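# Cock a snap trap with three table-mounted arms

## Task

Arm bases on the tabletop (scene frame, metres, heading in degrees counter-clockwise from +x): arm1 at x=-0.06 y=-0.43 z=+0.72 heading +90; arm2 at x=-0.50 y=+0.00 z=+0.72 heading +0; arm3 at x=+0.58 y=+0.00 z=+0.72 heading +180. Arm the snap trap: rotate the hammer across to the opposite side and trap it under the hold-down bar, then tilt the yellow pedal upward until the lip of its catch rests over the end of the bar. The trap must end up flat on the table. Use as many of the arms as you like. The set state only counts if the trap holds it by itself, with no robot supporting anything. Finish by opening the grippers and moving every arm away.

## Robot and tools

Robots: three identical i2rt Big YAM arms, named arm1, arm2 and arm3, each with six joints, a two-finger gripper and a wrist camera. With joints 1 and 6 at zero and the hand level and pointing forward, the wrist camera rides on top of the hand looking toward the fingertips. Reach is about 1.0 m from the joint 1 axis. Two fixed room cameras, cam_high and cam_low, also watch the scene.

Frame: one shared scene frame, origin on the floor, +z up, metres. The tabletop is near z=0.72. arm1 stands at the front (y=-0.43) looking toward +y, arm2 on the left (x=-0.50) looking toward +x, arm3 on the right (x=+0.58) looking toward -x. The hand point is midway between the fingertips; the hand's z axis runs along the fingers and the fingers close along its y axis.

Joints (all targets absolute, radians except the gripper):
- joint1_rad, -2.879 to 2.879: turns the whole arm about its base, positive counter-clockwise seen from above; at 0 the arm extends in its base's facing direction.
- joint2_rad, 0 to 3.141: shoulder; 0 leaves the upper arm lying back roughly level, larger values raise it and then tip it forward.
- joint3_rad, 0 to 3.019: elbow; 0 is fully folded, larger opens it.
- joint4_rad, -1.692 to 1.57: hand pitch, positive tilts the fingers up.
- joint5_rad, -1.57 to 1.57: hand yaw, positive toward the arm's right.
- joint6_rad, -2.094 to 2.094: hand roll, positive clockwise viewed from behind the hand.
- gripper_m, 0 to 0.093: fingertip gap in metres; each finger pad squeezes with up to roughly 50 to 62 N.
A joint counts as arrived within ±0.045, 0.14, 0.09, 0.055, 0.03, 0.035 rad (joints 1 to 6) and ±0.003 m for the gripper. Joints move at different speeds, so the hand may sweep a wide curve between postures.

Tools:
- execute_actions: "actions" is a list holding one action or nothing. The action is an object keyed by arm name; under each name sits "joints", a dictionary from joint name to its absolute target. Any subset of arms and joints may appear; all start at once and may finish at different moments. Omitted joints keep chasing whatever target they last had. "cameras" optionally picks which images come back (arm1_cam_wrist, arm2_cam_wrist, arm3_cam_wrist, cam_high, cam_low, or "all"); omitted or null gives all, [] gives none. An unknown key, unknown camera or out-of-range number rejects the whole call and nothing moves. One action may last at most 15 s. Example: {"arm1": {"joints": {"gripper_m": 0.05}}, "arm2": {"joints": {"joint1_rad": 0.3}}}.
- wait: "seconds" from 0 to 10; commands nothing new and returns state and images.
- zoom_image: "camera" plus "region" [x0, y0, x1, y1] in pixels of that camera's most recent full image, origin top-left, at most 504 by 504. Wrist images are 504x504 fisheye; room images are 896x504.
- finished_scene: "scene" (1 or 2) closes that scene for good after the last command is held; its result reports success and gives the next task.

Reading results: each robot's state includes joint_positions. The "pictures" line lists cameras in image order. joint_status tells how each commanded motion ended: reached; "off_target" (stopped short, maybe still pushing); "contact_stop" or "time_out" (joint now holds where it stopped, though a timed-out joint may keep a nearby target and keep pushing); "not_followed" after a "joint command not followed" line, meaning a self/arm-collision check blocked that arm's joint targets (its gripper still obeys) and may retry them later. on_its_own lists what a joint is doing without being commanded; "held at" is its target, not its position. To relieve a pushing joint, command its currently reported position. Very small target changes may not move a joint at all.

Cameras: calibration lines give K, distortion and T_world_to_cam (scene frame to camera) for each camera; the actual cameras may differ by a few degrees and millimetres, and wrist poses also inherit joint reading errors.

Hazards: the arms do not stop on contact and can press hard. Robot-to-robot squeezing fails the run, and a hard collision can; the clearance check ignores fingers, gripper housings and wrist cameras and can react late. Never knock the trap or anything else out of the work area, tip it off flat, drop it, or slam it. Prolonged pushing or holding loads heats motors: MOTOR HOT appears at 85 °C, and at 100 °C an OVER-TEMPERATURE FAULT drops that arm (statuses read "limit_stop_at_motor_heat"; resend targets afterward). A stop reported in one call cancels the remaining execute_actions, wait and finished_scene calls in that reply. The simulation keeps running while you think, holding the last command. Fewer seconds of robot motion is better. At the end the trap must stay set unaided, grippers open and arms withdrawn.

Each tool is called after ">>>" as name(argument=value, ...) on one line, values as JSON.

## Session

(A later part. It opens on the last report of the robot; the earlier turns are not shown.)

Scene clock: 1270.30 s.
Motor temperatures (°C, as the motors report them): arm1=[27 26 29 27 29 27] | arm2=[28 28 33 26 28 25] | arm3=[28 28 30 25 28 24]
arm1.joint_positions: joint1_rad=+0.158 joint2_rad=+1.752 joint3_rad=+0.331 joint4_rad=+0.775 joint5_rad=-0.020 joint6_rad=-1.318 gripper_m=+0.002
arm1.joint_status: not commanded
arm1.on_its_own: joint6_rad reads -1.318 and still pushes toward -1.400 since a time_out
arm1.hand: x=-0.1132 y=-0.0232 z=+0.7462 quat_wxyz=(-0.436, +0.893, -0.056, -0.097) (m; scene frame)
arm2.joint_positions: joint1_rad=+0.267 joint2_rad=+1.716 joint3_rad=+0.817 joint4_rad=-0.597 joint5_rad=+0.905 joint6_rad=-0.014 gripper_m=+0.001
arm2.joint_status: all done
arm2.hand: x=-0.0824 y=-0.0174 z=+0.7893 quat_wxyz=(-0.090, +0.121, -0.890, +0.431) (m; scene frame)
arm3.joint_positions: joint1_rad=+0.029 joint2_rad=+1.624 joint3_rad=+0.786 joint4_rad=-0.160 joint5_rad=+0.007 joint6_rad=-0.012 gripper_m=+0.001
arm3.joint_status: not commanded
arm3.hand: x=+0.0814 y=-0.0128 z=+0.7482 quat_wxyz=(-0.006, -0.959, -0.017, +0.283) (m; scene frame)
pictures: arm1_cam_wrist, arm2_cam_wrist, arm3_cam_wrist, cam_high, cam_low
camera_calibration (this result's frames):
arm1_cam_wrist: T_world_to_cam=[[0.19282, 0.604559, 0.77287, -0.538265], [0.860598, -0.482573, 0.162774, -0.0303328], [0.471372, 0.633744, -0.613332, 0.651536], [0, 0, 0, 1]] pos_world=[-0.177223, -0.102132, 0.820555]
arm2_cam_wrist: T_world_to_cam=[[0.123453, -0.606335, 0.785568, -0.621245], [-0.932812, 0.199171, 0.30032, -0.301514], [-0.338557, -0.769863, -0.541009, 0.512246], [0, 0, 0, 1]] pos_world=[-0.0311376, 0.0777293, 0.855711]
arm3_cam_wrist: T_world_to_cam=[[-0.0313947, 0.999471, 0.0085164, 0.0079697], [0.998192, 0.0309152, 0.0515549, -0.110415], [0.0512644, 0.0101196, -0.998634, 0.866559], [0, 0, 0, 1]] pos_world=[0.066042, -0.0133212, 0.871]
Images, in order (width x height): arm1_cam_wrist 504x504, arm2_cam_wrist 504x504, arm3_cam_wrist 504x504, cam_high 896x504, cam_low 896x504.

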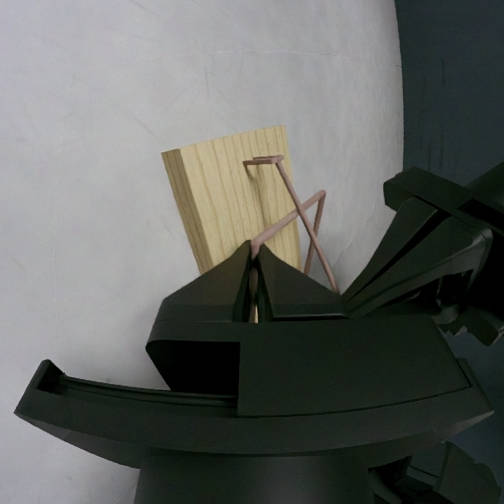

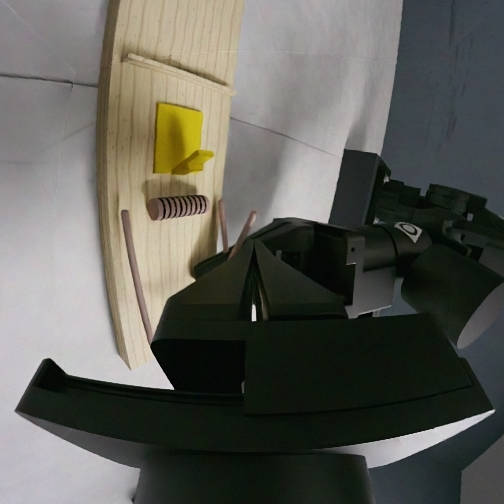

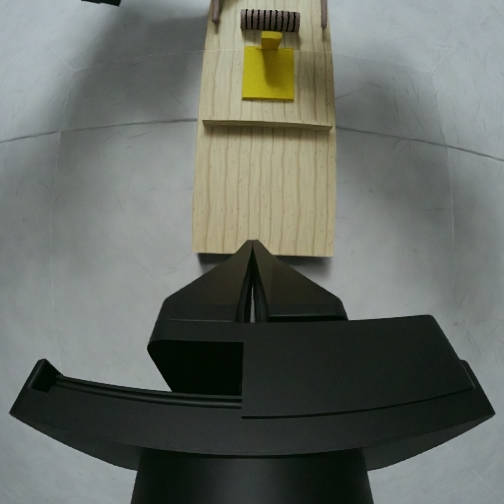

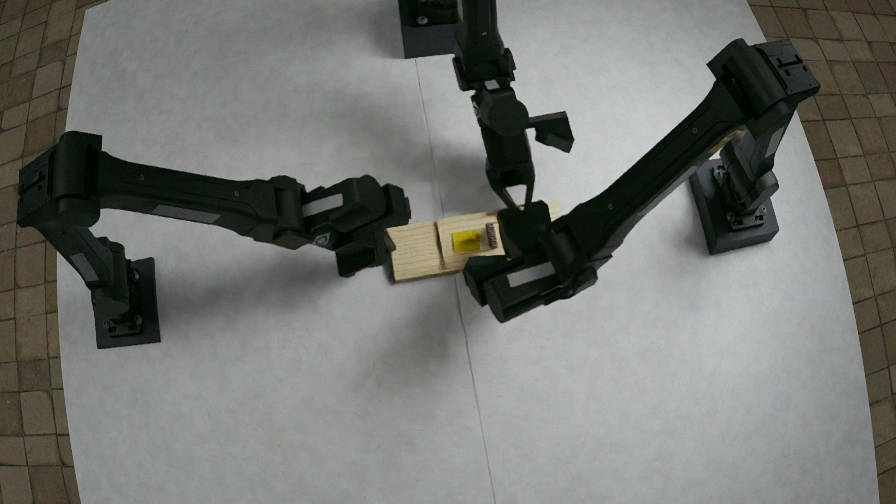

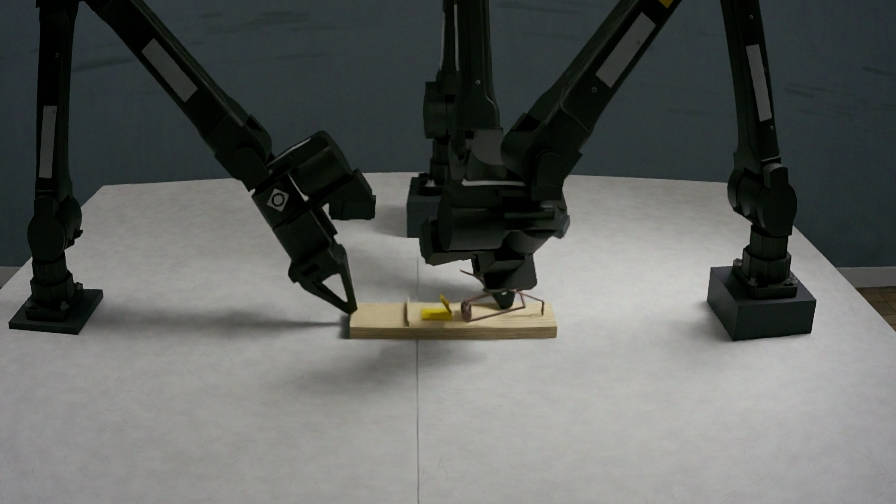

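>>> execute_actions(actions=[{"arm1":{"joints":{"gripper_m":0.011,"joint2_rad":1.745,"joint6_rad":-1.32}}}], cameras=["cam_low","arm1_cam_wrist"])

>>> execute_actions(actions=[{"arm1":{"joints":{"joint2_rad":1.665,"joint3_rad":0.285,"joint4_rad":0.735}}}], cameras=["cam_low","arm1_cam_wrist"])

Scene clock: 1283.23 s.
Motor temperatures (°C, as the motors report them): arm1=[27 26 29 27 29 27] | arm2=[28 28 33 26 28 25] | arm3=[28 28 30 25 28 24]
arm1.joint_positions: joint1_rad=+0.158 joint2_rad=+1.745 joint3_rad=+0.331 joint4_rad=+0.776 joint5_rad=-0.013 joint6_rad=-1.325 gripper_m=+0.011
arm1.joint_status: all done
arm1.hand: x=-0.1122 y=-0.0217 z=+0.7492 quat_wxyz=(-0.441, +0.891, -0.055, -0.093) (m; scene frame)
arm2.joint_positions: joint1_rad=+0.267 joint2_rad=+1.716 joint3_rad=+0.817 joint4_rad=-0.597 joint5_rad=+0.908 joint6_rad=-0.014 gripper_m=+0.001
arm2.joint_status: not commanded
arm2.hand: x=-0.0823 y=-0.0177 z=+0.7898 quat_wxyz=(-0.090, +0.121, -0.889, +0.432) (m; scene frame)
arm3.joint_positions: joint1_rad=+0.029 joint2_rad=+1.624 joint3_rad=+0.786 joint4_rad=-0.160 joint5_rad=+0.007 joint6_rad=-0.012 gripper_m=+0.001
arm3.joint_status: not commanded
arm3.hand: x=+0.0814 y=-0.0128 z=+0.7482 quat_wxyz=(-0.006, -0.959, -0.017, +0.283) (m; scene frame)
pictures: arm1_cam_wrist, cam_low
camera_calibration (this result's frames):
arm1_cam_wrist: T_world_to_cam=[[0.187484, 0.596816, 0.780167, -0.547946], [0.858419, -0.485619, 0.165202, -0.0331199], [0.477459, 0.638737, -0.603364, 0.645267], [0, 0, 0, 1]] pos_world=[-0.176926, -0.101217, 0.822291]
Images, in order (width x height): arm1_cam_wrist 504x504, cam_low 896x504.

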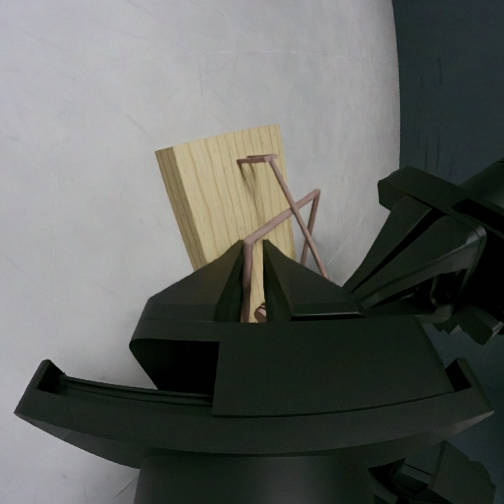

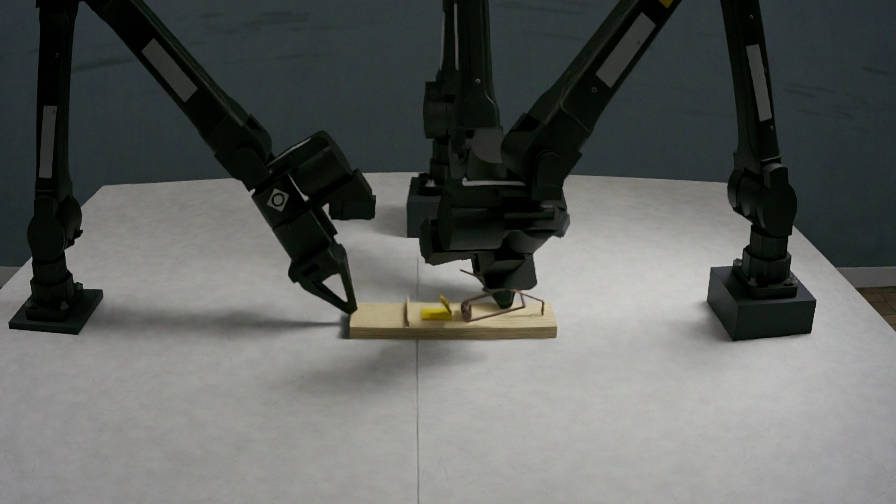

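Scene clock: 1284.00 s.
Motor temperatures (°C, as the motors report them): arm1=[27 26 29 27 29 27] | arm2=[28 28 33 26 28 25] | arm3=[28 28 30 25 28 24]
arm1.joint_positions: joint1_rad=+0.158 joint2_rad=+1.671 joint3_rad=+0.289 joint4_rad=+0.746 joint5_rad=-0.003 joint6_rad=-1.325 gripper_m=+0.011
arm1.joint_status: all done
arm1.hand: x=-0.1086 y=-0.0360 z=+0.7606 quat_wxyz=(-0.443, +0.891, -0.057, -0.089) (m; scene frame)
arm2.joint_positions: joint1_rad=+0.267 joint2_rad=+1.716 joint3_rad=+0.817 joint4_rad=-0.597 joint5_rad=+0.908 joint6_rad=-0.014 gripper_m=+0.001
arm2.joint_status: not commanded
arm2.hand: x=-0.0823 y=-0.0177 z=+0.7898 quat_wxyz=(-0.090, +0.121, -0.889, +0.432) (m; scene frame)
arm3.joint_positions: joint1_rad=+0.029 joint2_rad=+1.624 joint3_rad=+0.786 joint4_rad=-0.159 joint5_rad=+0.006 joint6_rad=-0.012 gripper_m=+0.001
arm3.joint_status: not commanded
arm3.hand: x=+0.0812 y=-0.0128 z=+0.7482 quat_wxyz=(-0.007, -0.959, -0.017, +0.284) (m; scene frame)
pictures: arm1_cam_wrist, cam_low
camera_calibration (this result's frames):
arm1_cam_wrist: T_world_to_cam=[[0.18789, 0.593047, 0.782938, -0.551149], [0.853571, -0.492957, 0.168556, -0.0484003], [0.485916, 0.636623, -0.598829, 0.65698], [0, 0, 0, 1]] pos_world=[-0.174369, -0.115251, 0.833093]
Images, in order (width x height): arm1_cam_wrist 504x504, cam_low 896x504.

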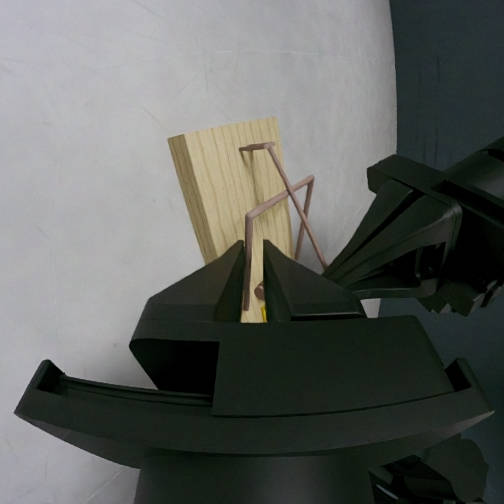

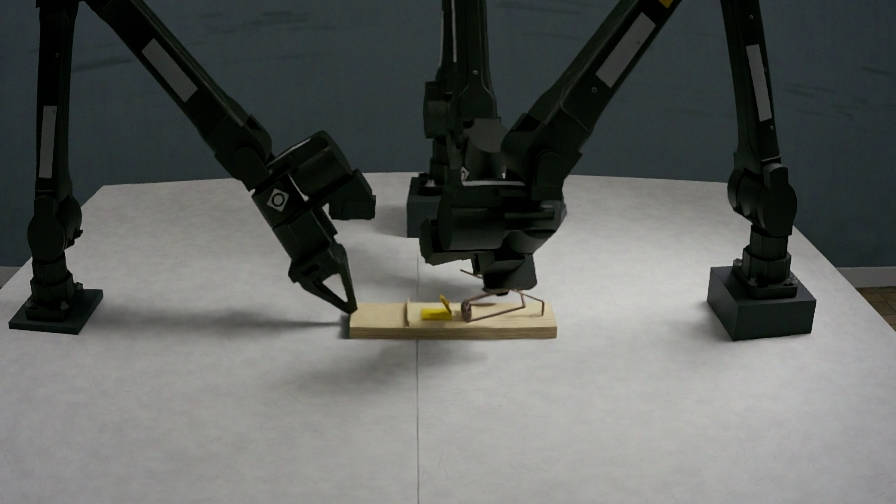

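>>> execute_actions(actions=[{"arm1":{"joints":{"joint2_rad":1.55,"joint3_rad":0.225,"joint4_rad":0.68}}}], cameras=[])

>>> execute_actions(actions=[{"arm1":{"joints":{"joint1_rad":0.03,"joint2_rad":1.4,"joint3_rad":0.1,"joint4_rad":0.75,"joint6_rad":0}},"arm2":{"joints":{"joint2_rad":1.785,"joint3_rad":0.805,"joint4_rad":-0.53}}}])

Scene clock: 1297.43 s.
Motor temperatures (°C, as the motors report them): arm1=[27 26 29 27 29 27] | arm2=[28 28 33 26 27 25] | arm3=[28 28 30 25 28 24]
arm1.joint_positions: joint1_rad=+0.158 joint2_rad=+1.553 joint3_rad=+0.228 joint4_rad=+0.691 joint5_rad=-0.002 joint6_rad=-1.325 gripper_m=+0.011
arm1.joint_status: all done
arm1.hand: x=-0.1053 y=-0.0587 z=+0.7756 quat_wxyz=(-0.444, +0.890, -0.057, -0.088) (m; scene frame)
arm2.joint_positions: joint1_rad=+0.267 joint2_rad=+1.716 joint3_rad=+0.817 joint4_rad=-0.597 joint5_rad=+0.908 joint6_rad=-0.014 gripper_m=+0.001
arm2.joint_status: not commanded
arm2.hand: x=-0.0823 y=-0.0177 z=+0.7898 quat_wxyz=(-0.090, +0.121, -0.889, +0.432) (m; scene frame)
arm3.joint_positions: joint1_rad=+0.029 joint2_rad=+1.624 joint3_rad=+0.786 joint4_rad=-0.159 joint5_rad=+0.006 joint6_rad=-0.012 gripper_m=+0.001
arm3.joint_status: not commanded
arm3.hand: x=+0.0812 y=-0.0128 z=+0.7482 quat_wxyz=(-0.007, -0.959, -0.017, +0.284) (m; scene frame)
pictures: none
No camera images: the call's "cameras" was empty. Leave "cameras" out to get every camera's image.

Scene clock: 1299.47 s.
Motor temperatures (°C, as the motors report them): arm1=[27 26 29 27 29 27] | arm2=[28 28 33 26 27 25] | arm3=[28 28 30 25 28 24]
arm1.joint_positions: joint1_rad=+0.032 joint2_rad=+1.402 joint3_rad=+0.103 joint4_rad=+0.729 joint5_rad=-0.002 joint6_rad=-0.008 gripper_m=+0.011
arm1.joint_status: all done
arm1.hand: x=-0.0583 y=-0.0950 z=+0.7954 quat_wxyz=(-0.337, +0.620, -0.621, -0.341) (m; scene frame)
arm2.joint_positions: joint1_rad=+0.267 joint2_rad=+1.738 joint3_rad=+0.810 joint4_rad=-0.547 joint5_rad=+0.919 joint6_rad=-0.010 gripper_m=+0.001
arm2.joint_status: all done
arm2.hand: x=-0.0797 y=-0.0181 z=+0.7819 quat_wxyz=(-0.100, +0.114, -0.887, +0.435) (m; scene frame)
arm3.joint_positions: joint1_rad=+0.029 joint2_rad=+1.624 joint3_rad=+0.786 joint4_rad=-0.159 joint5_rad=+0.006 joint6_rad=-0.012 gripper_m=+0.001
arm3.joint_status: not commanded
arm3.hand: x=+0.0812 y=-0.0128 z=+0.7482 quat_wxyz=(-0.007, -0.959, -0.017, +0.284) (m; scene frame)
pictures: arm1_cam_wrist, arm2_cam_wrist, arm3_cam_wrist, cam_high, cam_low
camera_calibration (this result's frames):
arm1_cam_wrist: T_world_to_cam=[[0.999928, -0.0107921, -0.00517517, 0.0640342], [-0.0119384, -0.93016, -0.366959, 0.207677], [-0.000853458, 0.366995, -0.930223, 0.900562], [0, 0, 0, 1]] pos_world=[-0.0607817, -0.136637, 0.914264]
arm2_cam_wrist: T_world_to_cam=[[0.100778, -0.601728, 0.792317, -0.62318], [-0.939596, 0.204273, 0.274647, -0.277012], [-0.327112, -0.772137, -0.544796, 0.512372], [0, 0, 0, 1]] pos_world=[-0.0298738, 0.0772223, 0.848974]
arm3_cam_wrist: T_world_to_cam=[[-0.0315932, 0.999467, 0.00819711, 0.00829186], [0.998205, 0.0311336, 0.0511703, -0.110008], [0.0508879, 0.00979902, -0.998656, 0.866529], [0, 0, 0, 1]] pos_world=[0.0659764, -0.0133537, 0.870926]
Images, in order (width x height): arm1_cam_wrist 504x504, arm2_cam_wrist 504x504, arm3_cam_wrist 504x504, cam_high 896x504, cam_low 896x504.

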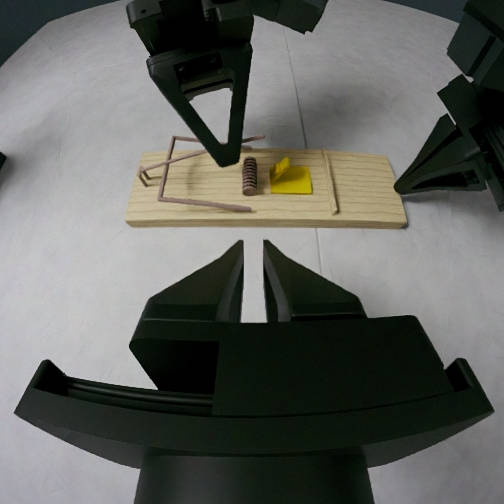

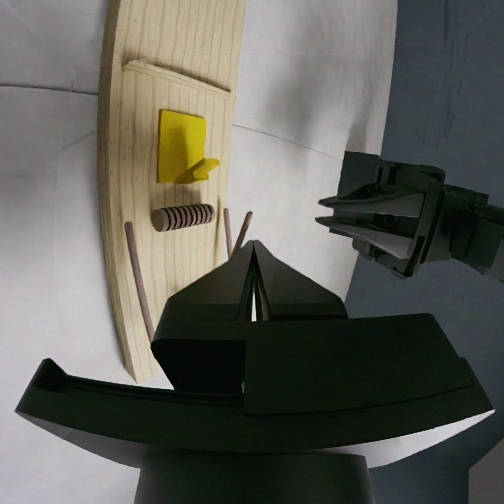

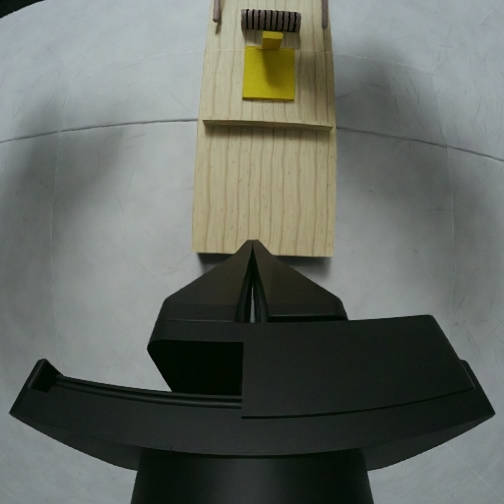

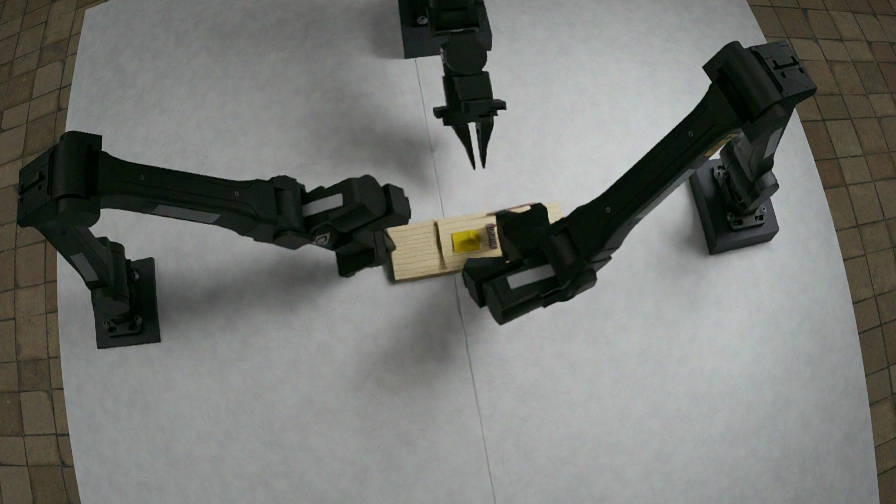

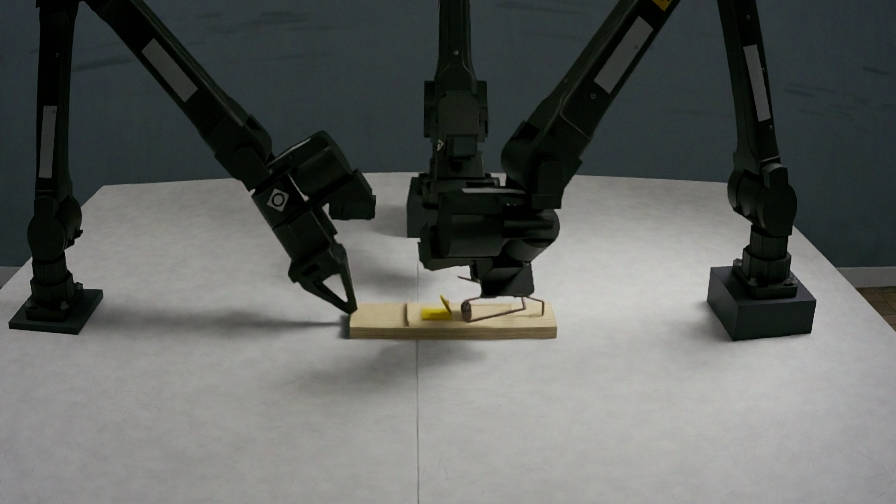

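>>> execute_actions(actions=[{"arm2":{"joints":{"joint2_rad":1.85,"joint3_rad":0.79,"joint4_rad":-0.51}}}], cameras=["arm1_cam_wrist","arm2_cam_wrist","cam_low"])

>>> zoom_image(camera="arm1_cam_wrist", region=[120,110,340,240])

>>> zoom_image(camera="cam_low", region=[390,260,570,350])

Scene clock: 1307.97 s.
Motor temperatures (°C, as the motors report them): arm1=[27 26 29 28 29 27] | arm2=[28 28 33 26 27 25] | arm3=[28 28 30 25 28 24]
arm1.joint_positions: joint1_rad=+0.032 joint2_rad=+1.402 joint3_rad=+0.103 joint4_rad=+0.729 joint5_rad=-0.002 joint6_rad=-0.008 gripper_m=+0.011
arm1.joint_status: not commanded
arm1.hand: x=-0.0583 y=-0.0950 z=+0.7954 quat_wxyz=(-0.337, +0.620, -0.621, -0.341) (m; scene frame)
arm2.joint_positions: joint1_rad=+0.267 joint2_rad=+1.817 joint3_rad=+0.807 joint4_rad=-0.517 joint5_rad=+0.920 joint6_rad=-0.008 gripper_m=+0.001
arm2.joint_status: all done
arm2.hand: x=-0.0861 y=-0.0204 z=+0.7524 quat_wxyz=(-0.078, +0.124, -0.886, +0.439) (m; scene frame)
arm3.joint_positions: joint1_rad=+0.029 joint2_rad=+1.625 joint3_rad=+0.786 joint4_rad=-0.155 joint5_rad=+0.005 joint6_rad=-0.012 gripper_m=+0.001
arm3.joint_status: not commanded
arm3.hand: x=+0.0805 y=-0.0131 z=+0.7482 quat_wxyz=(-0.007, -0.958, -0.017, +0.285) (m; scene frame)
pictures: arm1_cam_wrist, arm2_cam_wrist, cam_low
camera_calibration (this result's frames):
arm1_cam_wrist: T_world_to_cam=[[0.999924, -0.0109979, -0.00549637, 0.0642699], [-0.0122476, -0.930159, -0.366954, 0.207655], [-0.00107678, 0.366993, -0.930223, 0.90055], [0, 0, 0, 1]] pos_world=[-0.060752, -0.136637, 0.914265]
arm2_cam_wrist: T_world_to_cam=[[0.137189, -0.58992, 0.795722, -0.599744], [-0.925271, 0.210469, 0.315559, -0.303866], [-0.353629, -0.77955, -0.516961, 0.469025], [0, 0, 0, 1]] pos_world=[-0.0330187, 0.075781, 0.815585]
Images, in order (width x height): arm1_cam_wrist 504x504, arm2_cam_wrist 504x504, cam_low 896x504.

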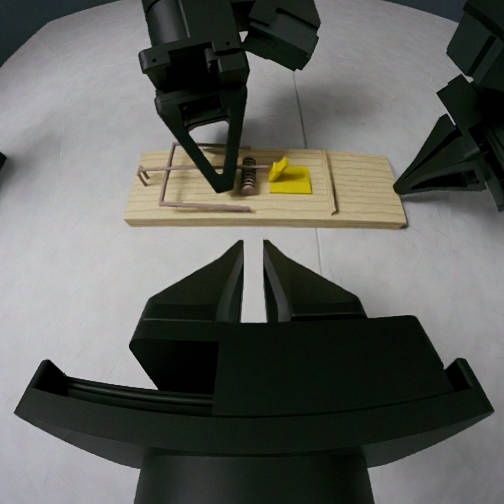

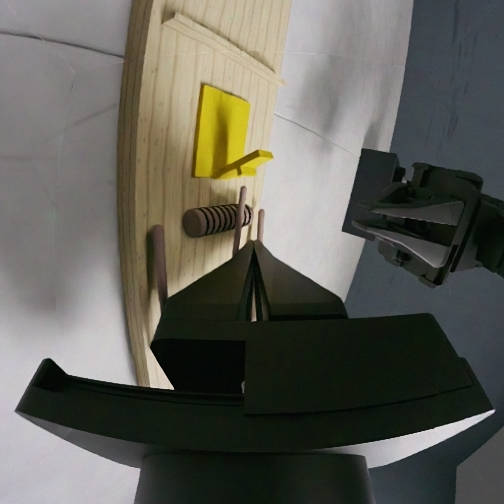

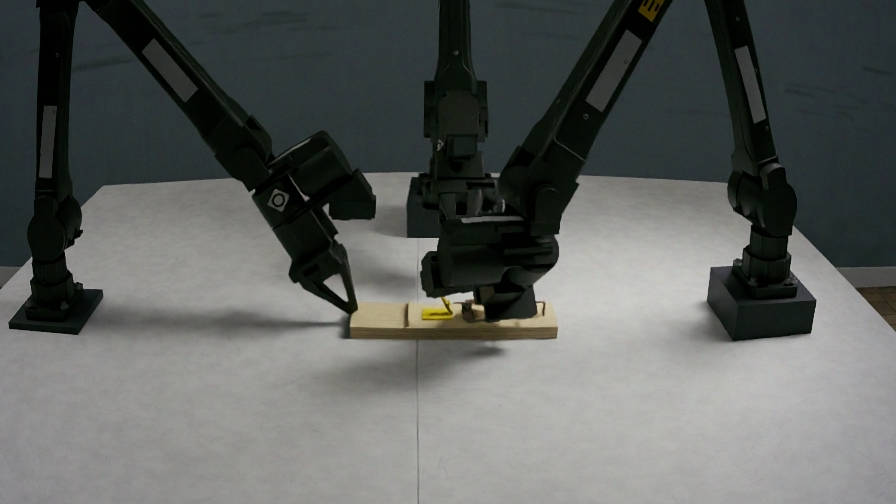

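Region (120, 110, 340, 240) of arm1_cam_wrist's 504x504 image, scaled by 2.291, with more detail than that image has; it fills the top 298 rows of this view, and the rest is white.

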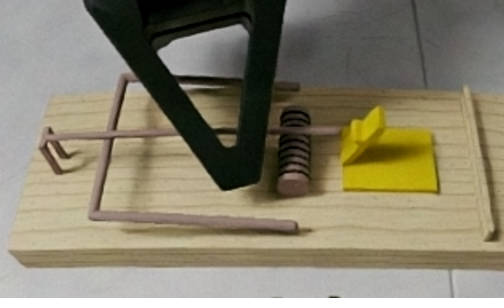

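Region (390, 260, 570, 350) of cam_low's 896x504 image, scaled by 2.800, with more detail than that image has.

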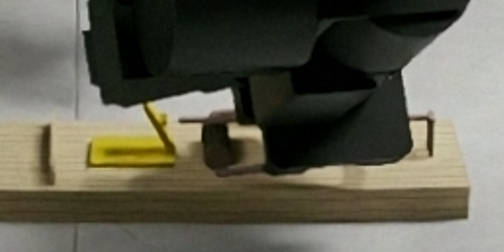

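>>> execute_actions(actions=[{"arm1":{"joints":{"joint1_rad":-0.085,"joint2_rad":1.544,"joint3_rad":0.39,"joint4_rad":0.57,"gripper_m":0}}}], cameras=["arm1_cam_wrist"])

>>> execute_actions(actions=[{"arm1":{"joints":{"joint2_rad":1.69,"joint4_rad":0.735}}}], cameras=["arm1_cam_wrist","arm2_cam_wrist","arm3_cam_wrist","cam_low"])

Scene clock: 1330.30 s.
Motor temperatures (°C, as the motors report them): arm1=[27 26 29 28 29 26] | arm2=[28 28 32 26 27 25] | arm3=[28 28 30 25 28 24]
arm1.joint_positions: joint1_rad=-0.082 joint2_rad=+1.546 joint3_rad=+0.376 joint4_rad=+0.582 joint5_rad=-0.002 joint6_rad=-0.007 gripper_m=+0.001
arm1.joint_status: all done
arm1.hand: x=-0.0083 y=+0.0009 z=+0.8026 quat_wxyz=(-0.349, +0.586, -0.659, -0.316) (m; scene frame)
arm2.joint_positions: joint1_rad=+0.267 joint2_rad=+1.817 joint3_rad=+0.807 joint4_rad=-0.517 joint5_rad=+0.920 joint6_rad=-0.008 gripper_m=+0.001
arm2.joint_status: not commanded
arm2.hand: x=-0.0861 y=-0.0204 z=+0.7524 quat_wxyz=(-0.078, +0.124, -0.886, +0.439) (m; scene frame)
arm3.joint_positions: joint1_rad=+0.029 joint2_rad=+1.625 joint3_rad=+0.786 joint4_rad=-0.155 joint5_rad=+0.005 joint6_rad=-0.012 gripper_m=+0.001
arm3.joint_status: not commanded
arm3.hand: x=+0.0805 y=-0.0131 z=+0.7482 quat_wxyz=(-0.007, -0.958, -0.017, +0.285) (m; scene frame)
pictures: arm1_cam_wrist
camera_calibration (this result's frames):
arm1_cam_wrist: T_world_to_cam=[[0.992086, -0.125424, -0.00591834, 0.0157087], [-0.119632, -0.929848, -0.347951, 0.284012], [0.0381383, 0.345905, -0.937494, 0.878252], [0, 0, 0, 1]] pos_world=[-0.0151026, -0.0377337, 0.922271]
Images, in order (width x height): arm1_cam_wrist 504x504.

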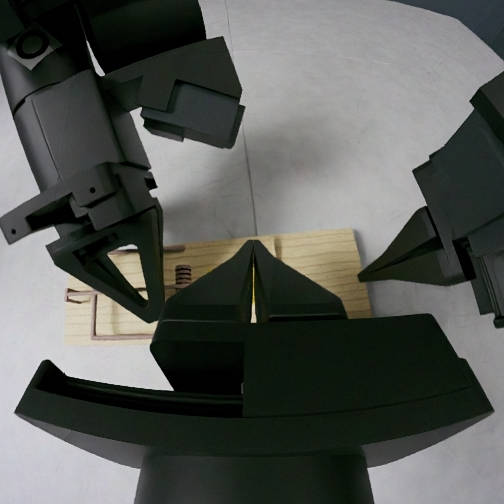

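Scene clock: 1331.20 s.
Motor temperatures (°C, as the motors report them): arm1=[27 26 29 28 29 26] | arm2=[28 28 32 26 27 25] | arm3=[28 28 30 25 28 24]
arm1.joint_positions: joint1_rad=-0.082 joint2_rad=+1.690 joint3_rad=+0.376 joint4_rad=+0.713 joint5_rad=-0.002 joint6_rad=-0.007 gripper_m=+0.001
arm1.joint_status: all done
arm1.hand: x=-0.0086 y=+0.0011 z=+0.7700 quat_wxyz=(-0.345, +0.588, -0.661, -0.312) (m; scene frame)
arm2.joint_positions: joint1_rad=+0.267 joint2_rad=+1.817 joint3_rad=+0.807 joint4_rad=-0.517 joint5_rad=+0.920 joint6_rad=-0.008 gripper_m=+0.001
arm2.joint_status: not commanded
arm2.hand: x=-0.0861 y=-0.0204 z=+0.7524 quat_wxyz=(-0.078, +0.124, -0.886, +0.439) (m; scene frame)
arm3.joint_positions: joint1_rad=+0.029 joint2_rad=+1.625 joint3_rad=+0.786 joint4_rad=-0.155 joint5_rad=+0.005 joint6_rad=-0.012 gripper_m=+0.001
arm3.joint_status: not commanded
arm3.hand: x=+0.0805 y=-0.0131 z=+0.7482 quat_wxyz=(-0.007, -0.958, -0.017, +0.285) (m; scene frame)
pictures: arm1_cam_wrist, arm2_cam_wrist, arm3_cam_wrist, cam_low
camera_calibration (this result's frames):
arm1_cam_wrist: T_world_to_cam=[[0.992094, -0.12536, -0.0058287, 0.0158065], [-0.120012, -0.93414, -0.336123, 0.263704], [0.0366916, 0.334165, -0.9418, 0.850931], [0, 0, 0, 1]] pos_world=[-0.0152559, -0.0360334, 0.890136]
arm2_cam_wrist: T_world_to_cam=[[0.137189, -0.58992, 0.795722, -0.599744], [-0.925271, 0.210469, 0.315559, -0.303866], [-0.353629, -0.77955, -0.516961, 0.469025], [0, 0, 0, 1]] pos_world=[-0.0330187, 0.075781, 0.815585]
arm3_cam_wrist: T_world_to_cam=[[-0.032356, 0.999452, 0.00692617, 0.00956419], [0.99833, 0.0319863, 0.0481073, -0.106982], [0.0478594, 0.00847116, -0.998818, 0.866935], [0, 0, 0, 1]] pos_world=[0.065622, -0.0134809, 0.87099]
Images, in order (width x height): arm1_cam_wrist 504x504, arm2_cam_wrist 504x504, arm3_cam_wrist 504x504, cam_low 896x504.

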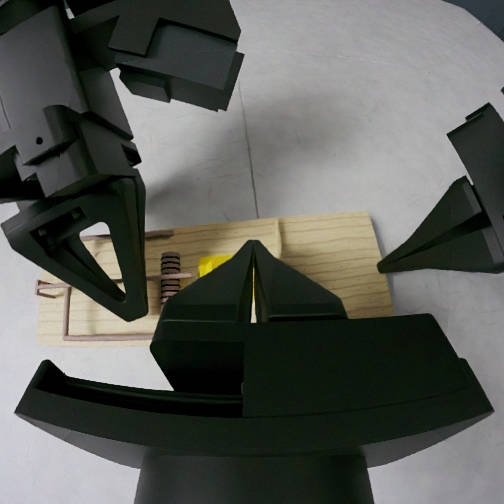

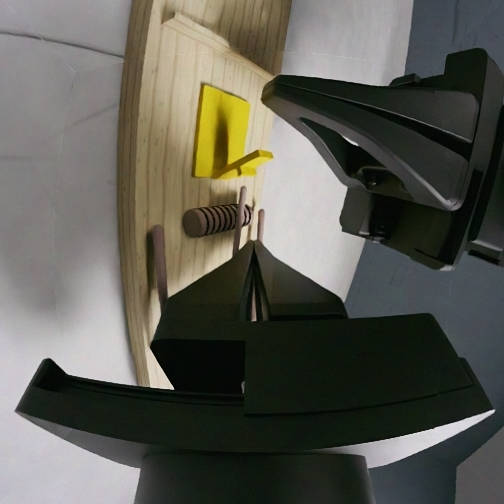

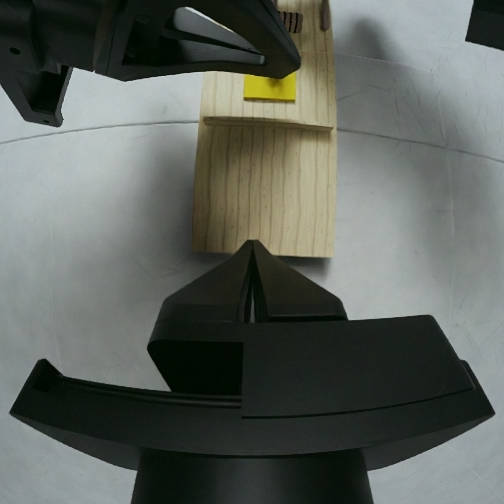

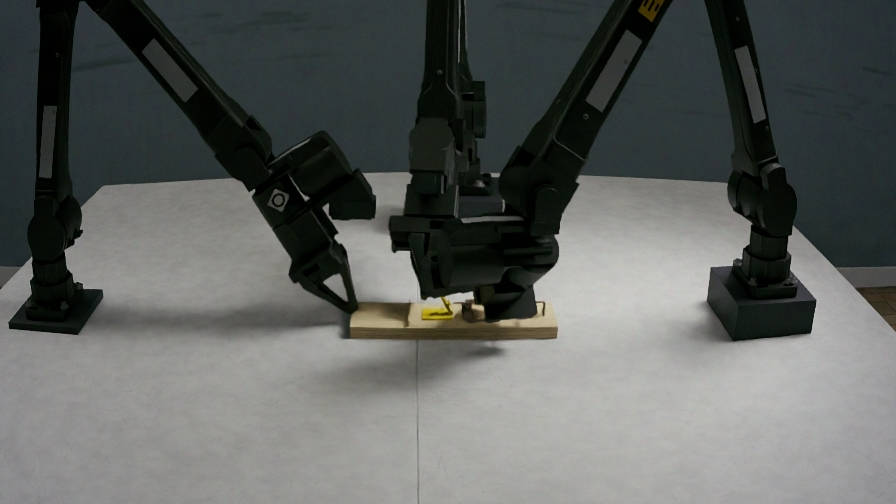

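>>> execute_actions(actions=[{"arm1":{"joints":{"joint3_rad":0.352,"joint1_rad":-0.045}}}], cameras=["arm2_cam_wrist","arm3_cam_wrist","cam_low"])

Scene clock: 1337.47 s.
Motor temperatures (°C, as the motors report them): arm1=[27 26 29 28 29 26] | arm2=[28 28 32 26 27 25] | arm3=[28 28 30 25 28 24]
arm1.joint_positions: joint1_rad=-0.049 joint2_rad=+1.690 joint3_rad=+0.360 joint4_rad=+0.715 joint5_rad=-0.002 joint6_rad=-0.007 gripper_m=+0.001
arm1.joint_status: all done
arm1.hand: x=-0.0235 y=-0.0053 z=+0.7658 quat_wxyz=(-0.336, +0.601, -0.654, -0.314) (m; scene frame)
arm2.joint_positions: joint1_rad=+0.267 joint2_rad=+1.817 joint3_rad=+0.807 joint4_rad=-0.517 joint5_rad=+0.920 joint6_rad=-0.008 gripper_m=+0.001
arm2.joint_status: not commanded
arm2.hand: x=-0.0861 y=-0.0204 z=+0.7524 quat_wxyz=(-0.078, +0.124, -0.886, +0.439) (m; scene frame)
arm3.joint_positions: joint1_rad=+0.029 joint2_rad=+1.625 joint3_rad=+0.786 joint4_rad=-0.155 joint5_rad=+0.005 joint6_rad=-0.012 gripper_m=+0.001
arm3.joint_status: not commanded
arm3.hand: x=+0.0805 y=-0.0131 z=+0.7482 quat_wxyz=(-0.007, -0.958, -0.017, +0.285) (m; scene frame)
pictures: arm2_cam_wrist, arm3_cam_wrist, cam_low
camera_calibration (this result's frames):
arm2_cam_wrist: T_world_to_cam=[[0.137189, -0.58992, 0.795722, -0.599744], [-0.925271, 0.210469, 0.315559, -0.303866], [-0.353629, -0.77955, -0.516961, 0.469025], [0, 0, 0, 1]] pos_world=[-0.0330187, 0.075781, 0.815585]
arm3_cam_wrist: T_world_to_cam=[[-0.032356, 0.999452, 0.00692617, 0.00956419], [0.99833, 0.0319863, 0.0481073, -0.106982], [0.0478594, 0.00847116, -0.998818, 0.866935], [0, 0, 0, 1]] pos_world=[0.065622, -0.0134809, 0.87099]
Images, in order (width x height): arm2_cam_wrist 504x504, arm3_cam_wrist 504x504, cam_low 896x504.

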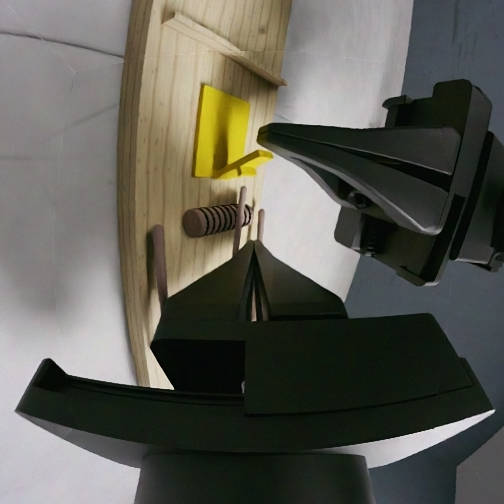

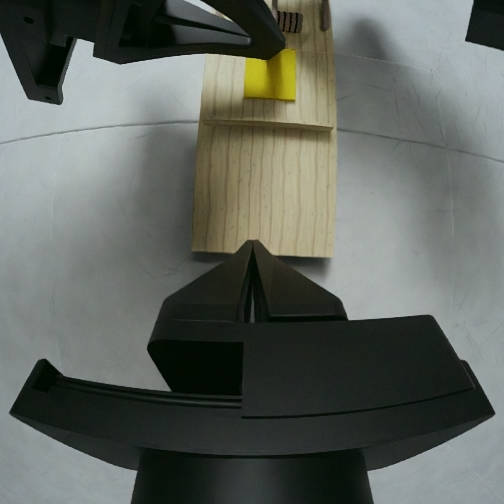

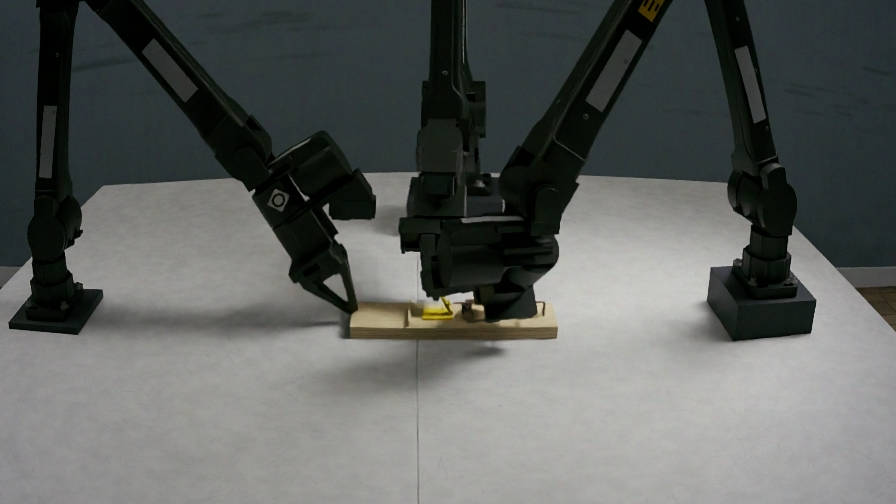

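>>> execute_actions(actions=[{"arm1":{"joints":{"joint2_rad":1.71}}}], cameras=["arm2_cam_wrist"])

>>> execute_actions(actions=[{"arm1":{"joints":{"joint1_rad":-0.015}}}], cameras=["arm2_cam_wrist","arm1_cam_wrist"])

Scene clock: 1343.50 s.
Motor temperatures (°C, as the motors report them): arm1=[27 26 29 28 29 26] | arm2=[28 28 32 26 27 25] | arm3=[28 28 30 25 28 24]
arm1.joint_positions: joint1_rad=-0.049 joint2_rad=+1.699 joint3_rad=+0.360 joint4_rad=+0.715 joint5_rad=-0.002 joint6_rad=-0.007 gripper_m=+0.001
arm1.joint_status: all done
arm1.hand: x=-0.0237 y=-0.0065 z=+0.7624 quat_wxyz=(-0.333, +0.603, -0.655, -0.311) (m; scene frame)
arm2.joint_positions: joint1_rad=+0.267 joint2_rad=+1.817 joint3_rad=+0.807 joint4_rad=-0.517 joint5_rad=+0.920 joint6_rad=-0.008 gripper_m=+0.001
arm2.joint_status: not commanded
arm2.hand: x=-0.0861 y=-0.0204 z=+0.7524 quat_wxyz=(-0.078, +0.124, -0.886, +0.439) (m; scene frame)
arm3.joint_positions: joint1_rad=+0.029 joint2_rad=+1.625 joint3_rad=+0.786 joint4_rad=-0.155 joint5_rad=+0.005 joint6_rad=-0.012 gripper_m=+0.001
arm3.joint_status: not commanded
arm3.hand: x=+0.0805 y=-0.0131 z=+0.7482 quat_wxyz=(-0.007, -0.958, -0.017, +0.285) (m; scene frame)
pictures: arm2_cam_wrist
camera_calibration (this result's frames):
arm2_cam_wrist: T_world_to_cam=[[0.137189, -0.58992, 0.795722, -0.599744], [-0.925271, 0.210469, 0.315559, -0.303866], [-0.353629, -0.77955, -0.516961, 0.469025], [0, 0, 0, 1]] pos_world=[-0.0330187, 0.075781, 0.815585]
Images, in order (width x height): arm2_cam_wrist 504x504.

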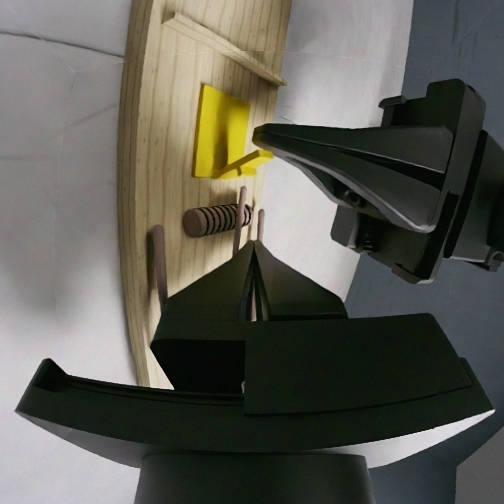

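Scene clock: 1344.10 s.
Motor temperatures (°C, as the motors report them): arm1=[27 26 29 28 29 26] | arm2=[28 28 32 26 27 25] | arm3=[28 28 30 25 28 24]
arm1.joint_positions: joint1_rad=-0.022 joint2_rad=+1.699 joint3_rad=+0.360 joint4_rad=+0.715 joint5_rad=+0.000 joint6_rad=-0.007 gripper_m=+0.001
arm1.joint_status: all done
arm1.hand: x=-0.0349 y=-0.0057 z=+0.7625 quat_wxyz=(-0.329, +0.611, -0.647, -0.315) (m; scene frame)
arm2.joint_positions: joint1_rad=+0.267 joint2_rad=+1.817 joint3_rad=+0.806 joint4_rad=-0.517 joint5_rad=+0.917 joint6_rad=-0.008 gripper_m=+0.001
arm2.joint_status: not commanded
arm2.hand: x=-0.0871 y=-0.0204 z=+0.7516 quat_wxyz=(-0.077, +0.125, -0.887, +0.438) (m; scene frame)
arm3.joint_positions: joint1_rad=+0.029 joint2_rad=+1.626 joint3_rad=+0.786 joint4_rad=-0.153 joint5_rad=+0.004 joint6_rad=-0.012 gripper_m=+0.001
arm3.joint_status: not commanded
arm3.hand: x=+0.0802 y=-0.0133 z=+0.7481 quat_wxyz=(-0.008, -0.958, -0.017, +0.286) (m; scene frame)
pictures: arm1_cam_wrist, arm2_cam_wrist
camera_calibration (this result's frames):
arm1_cam_wrist: T_world_to_cam=[[0.99775, -0.0668703, -0.00483965, 0.0407322], [-0.0649797, -0.94671, -0.315466, 0.237755], [0.0165136, 0.315071, -0.948925, 0.851782], [0, 0, 0, 1]] pos_world=[-0.0392572, -0.0405631, 0.883477]
arm2_cam_wrist: T_world_to_cam=[[0.13939, -0.591799, 0.793942, -0.597452], [-0.924436, 0.209624, 0.318553, -0.306733], [-0.354949, -0.778352, -0.517861, 0.468863], [0, 0, 0, 1]] pos_world=[-0.0338538, 0.0756679, 0.814859]
Images, in order (width x height): arm1_cam_wrist 504x504, arm2_cam_wrist 504x504.

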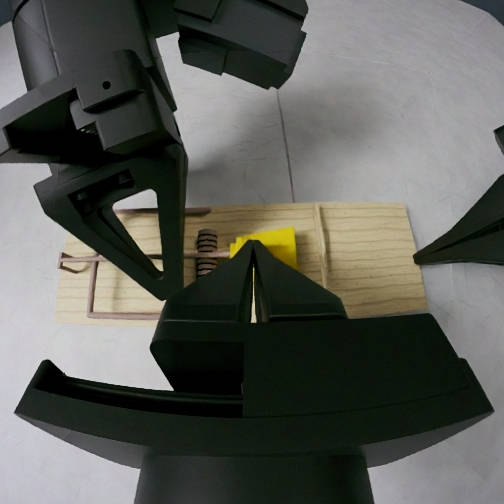

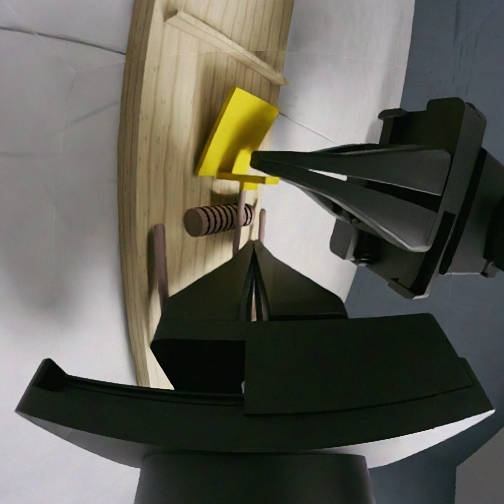

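>>> execute_actions(actions=[{"arm2":{"joints":{"joint2_rad":1.79}}}], cameras=["arm2_cam_wrist"])

>>> execute_actions(actions=[{"arm2":{"joints":{"joint2_rad":1.75}}}], cameras=["arm2_cam_wrist","arm1_cam_wrist","cam_low"])

Scene clock: 1350.93 s.
Motor temperatures (°C, as the motors report them): arm1=[27 26 29 28 29 26] | arm2=[28 28 32 26 27 25] | arm3=[28 28 30 25 28 24]
arm1.joint_positions: joint1_rad=-0.022 joint2_rad=+1.699 joint3_rad=+0.360 joint4_rad=+0.715 joint5_rad=+0.000 joint6_rad=-0.007 gripper_m=+0.001
arm1.joint_status: not commanded
arm1.hand: x=-0.0349 y=-0.0057 z=+0.7625 quat_wxyz=(-0.329, +0.611, -0.647, -0.315) (m; scene frame)
arm2.joint_positions: joint1_rad=+0.267 joint2_rad=+1.799 joint3_rad=+0.795 joint4_rad=-0.517 joint5_rad=+0.905 joint6_rad=-0.008 gripper_m=+0.001
arm2.joint_status: all done
arm2.hand: x=-0.0899 y=-0.0199 z=+0.7544 quat_wxyz=(-0.080, +0.124, -0.890, +0.432) (m; scene frame)
arm3.joint_positions: joint1_rad=+0.029 joint2_rad=+1.626 joint3_rad=+0.786 joint4_rad=-0.153 joint5_rad=+0.004 joint6_rad=-0.012 gripper_m=+0.001
arm3.joint_status: not commanded
arm3.hand: x=+0.0802 y=-0.0133 z=+0.7481 quat_wxyz=(-0.008, -0.958, -0.017, +0.286) (m; scene frame)
pictures: arm2_cam_wrist
camera_calibration (this result's frames):
arm2_cam_wrist: T_world_to_cam=[[0.136651, -0.602684, 0.786192, -0.593601], [-0.925762, 0.204752, 0.317871, -0.310014], [-0.35255, -0.771264, -0.529962, 0.479233], [0, 0, 0, 1]] pos_world=[-0.0369293, 0.0753372, 0.819204]
Images, in order (width x height): arm2_cam_wrist 504x504.

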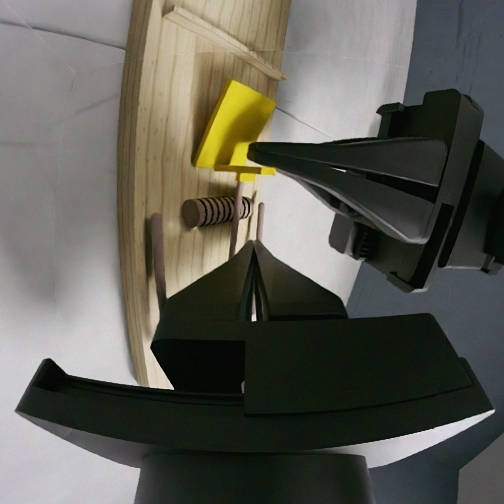

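Scene clock: 1351.60 s.
Motor temperatures (°C, as the motors report them): arm1=[27 26 29 28 29 26] | arm2=[28 28 32 26 27 25] | arm3=[28 28 30 25 28 24]
arm1.joint_positions: joint1_rad=-0.022 joint2_rad=+1.699 joint3_rad=+0.360 joint4_rad=+0.715 joint5_rad=+0.000 joint6_rad=-0.007 gripper_m=+0.001
arm1.joint_status: not commanded
arm1.hand: x=-0.0349 y=-0.0057 z=+0.7625 quat_wxyz=(-0.329, +0.611, -0.647, -0.315) (m; scene frame)
arm2.joint_positions: joint1_rad=+0.267 joint2_rad=+1.751 joint3_rad=+0.793 joint4_rad=-0.517 joint5_rad=+0.904 joint6_rad=-0.008 gripper_m=+0.001
arm2.joint_status: all done
arm2.hand: x=-0.0844 y=-0.0181 z=+0.7713 quat_wxyz=(-0.100, +0.114, -0.891, +0.429) (m; scene frame)
arm3.joint_positions: joint1_rad=+0.029 joint2_rad=+1.626 joint3_rad=+0.786 joint4_rad=-0.153 joint5_rad=+0.004 joint6_rad=-0.012 gripper_m=+0.001
arm3.joint_status: not commanded
arm3.hand: x=+0.0802 y=-0.0133 z=+0.7481 quat_wxyz=(-0.008, -0.958, -0.017, +0.286) (m; scene frame)
pictures: arm1_cam_wrist, arm2_cam_wrist, cam_low
camera_calibration (this result's frames):
arm1_cam_wrist: T_world_to_cam=[[0.99775, -0.0668703, -0.00483965, 0.0407322], [-0.0649797, -0.94671, -0.315466, 0.237755], [0.0165136, 0.315071, -0.948925, 0.851782], [0, 0, 0, 1]] pos_world=[-0.0392572, -0.0405631, 0.883477]
arm2_cam_wrist: T_world_to_cam=[[0.102729, -0.613076, 0.783316, -0.607414], [-0.938793, 0.200551, 0.280084, -0.28264], [-0.328807, -0.764145, -0.554949, 0.512927], [0, 0, 0, 1]] pos_world=[-0.0342875, 0.0762434, 0.839609]
Images, in order (width x height): arm1_cam_wrist 504x504, arm2_cam_wrist 504x504, cam_low 896x504.

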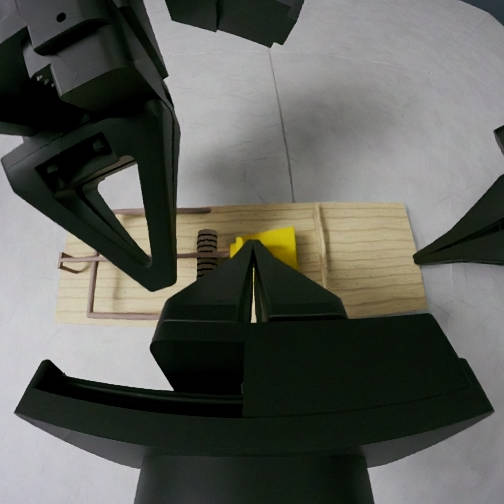

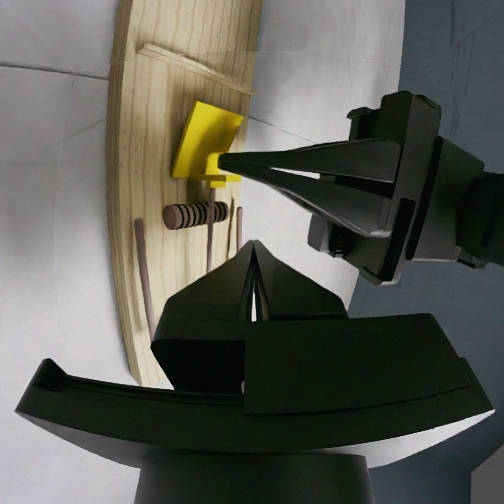

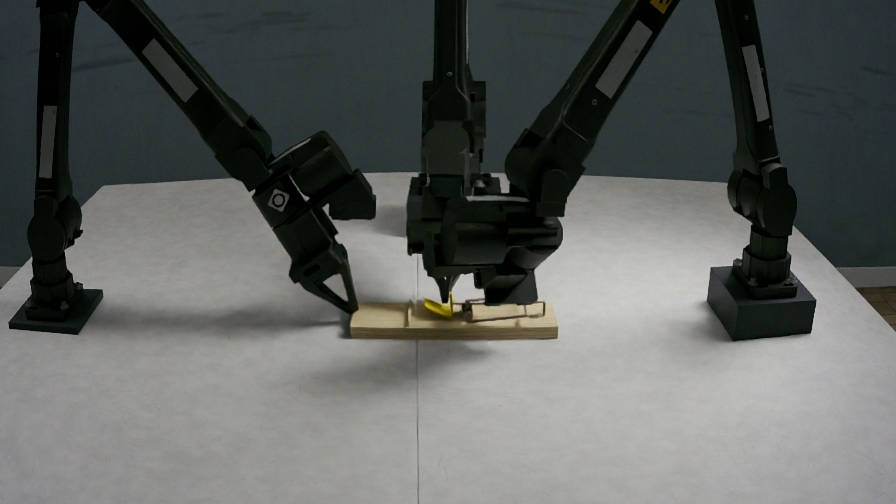

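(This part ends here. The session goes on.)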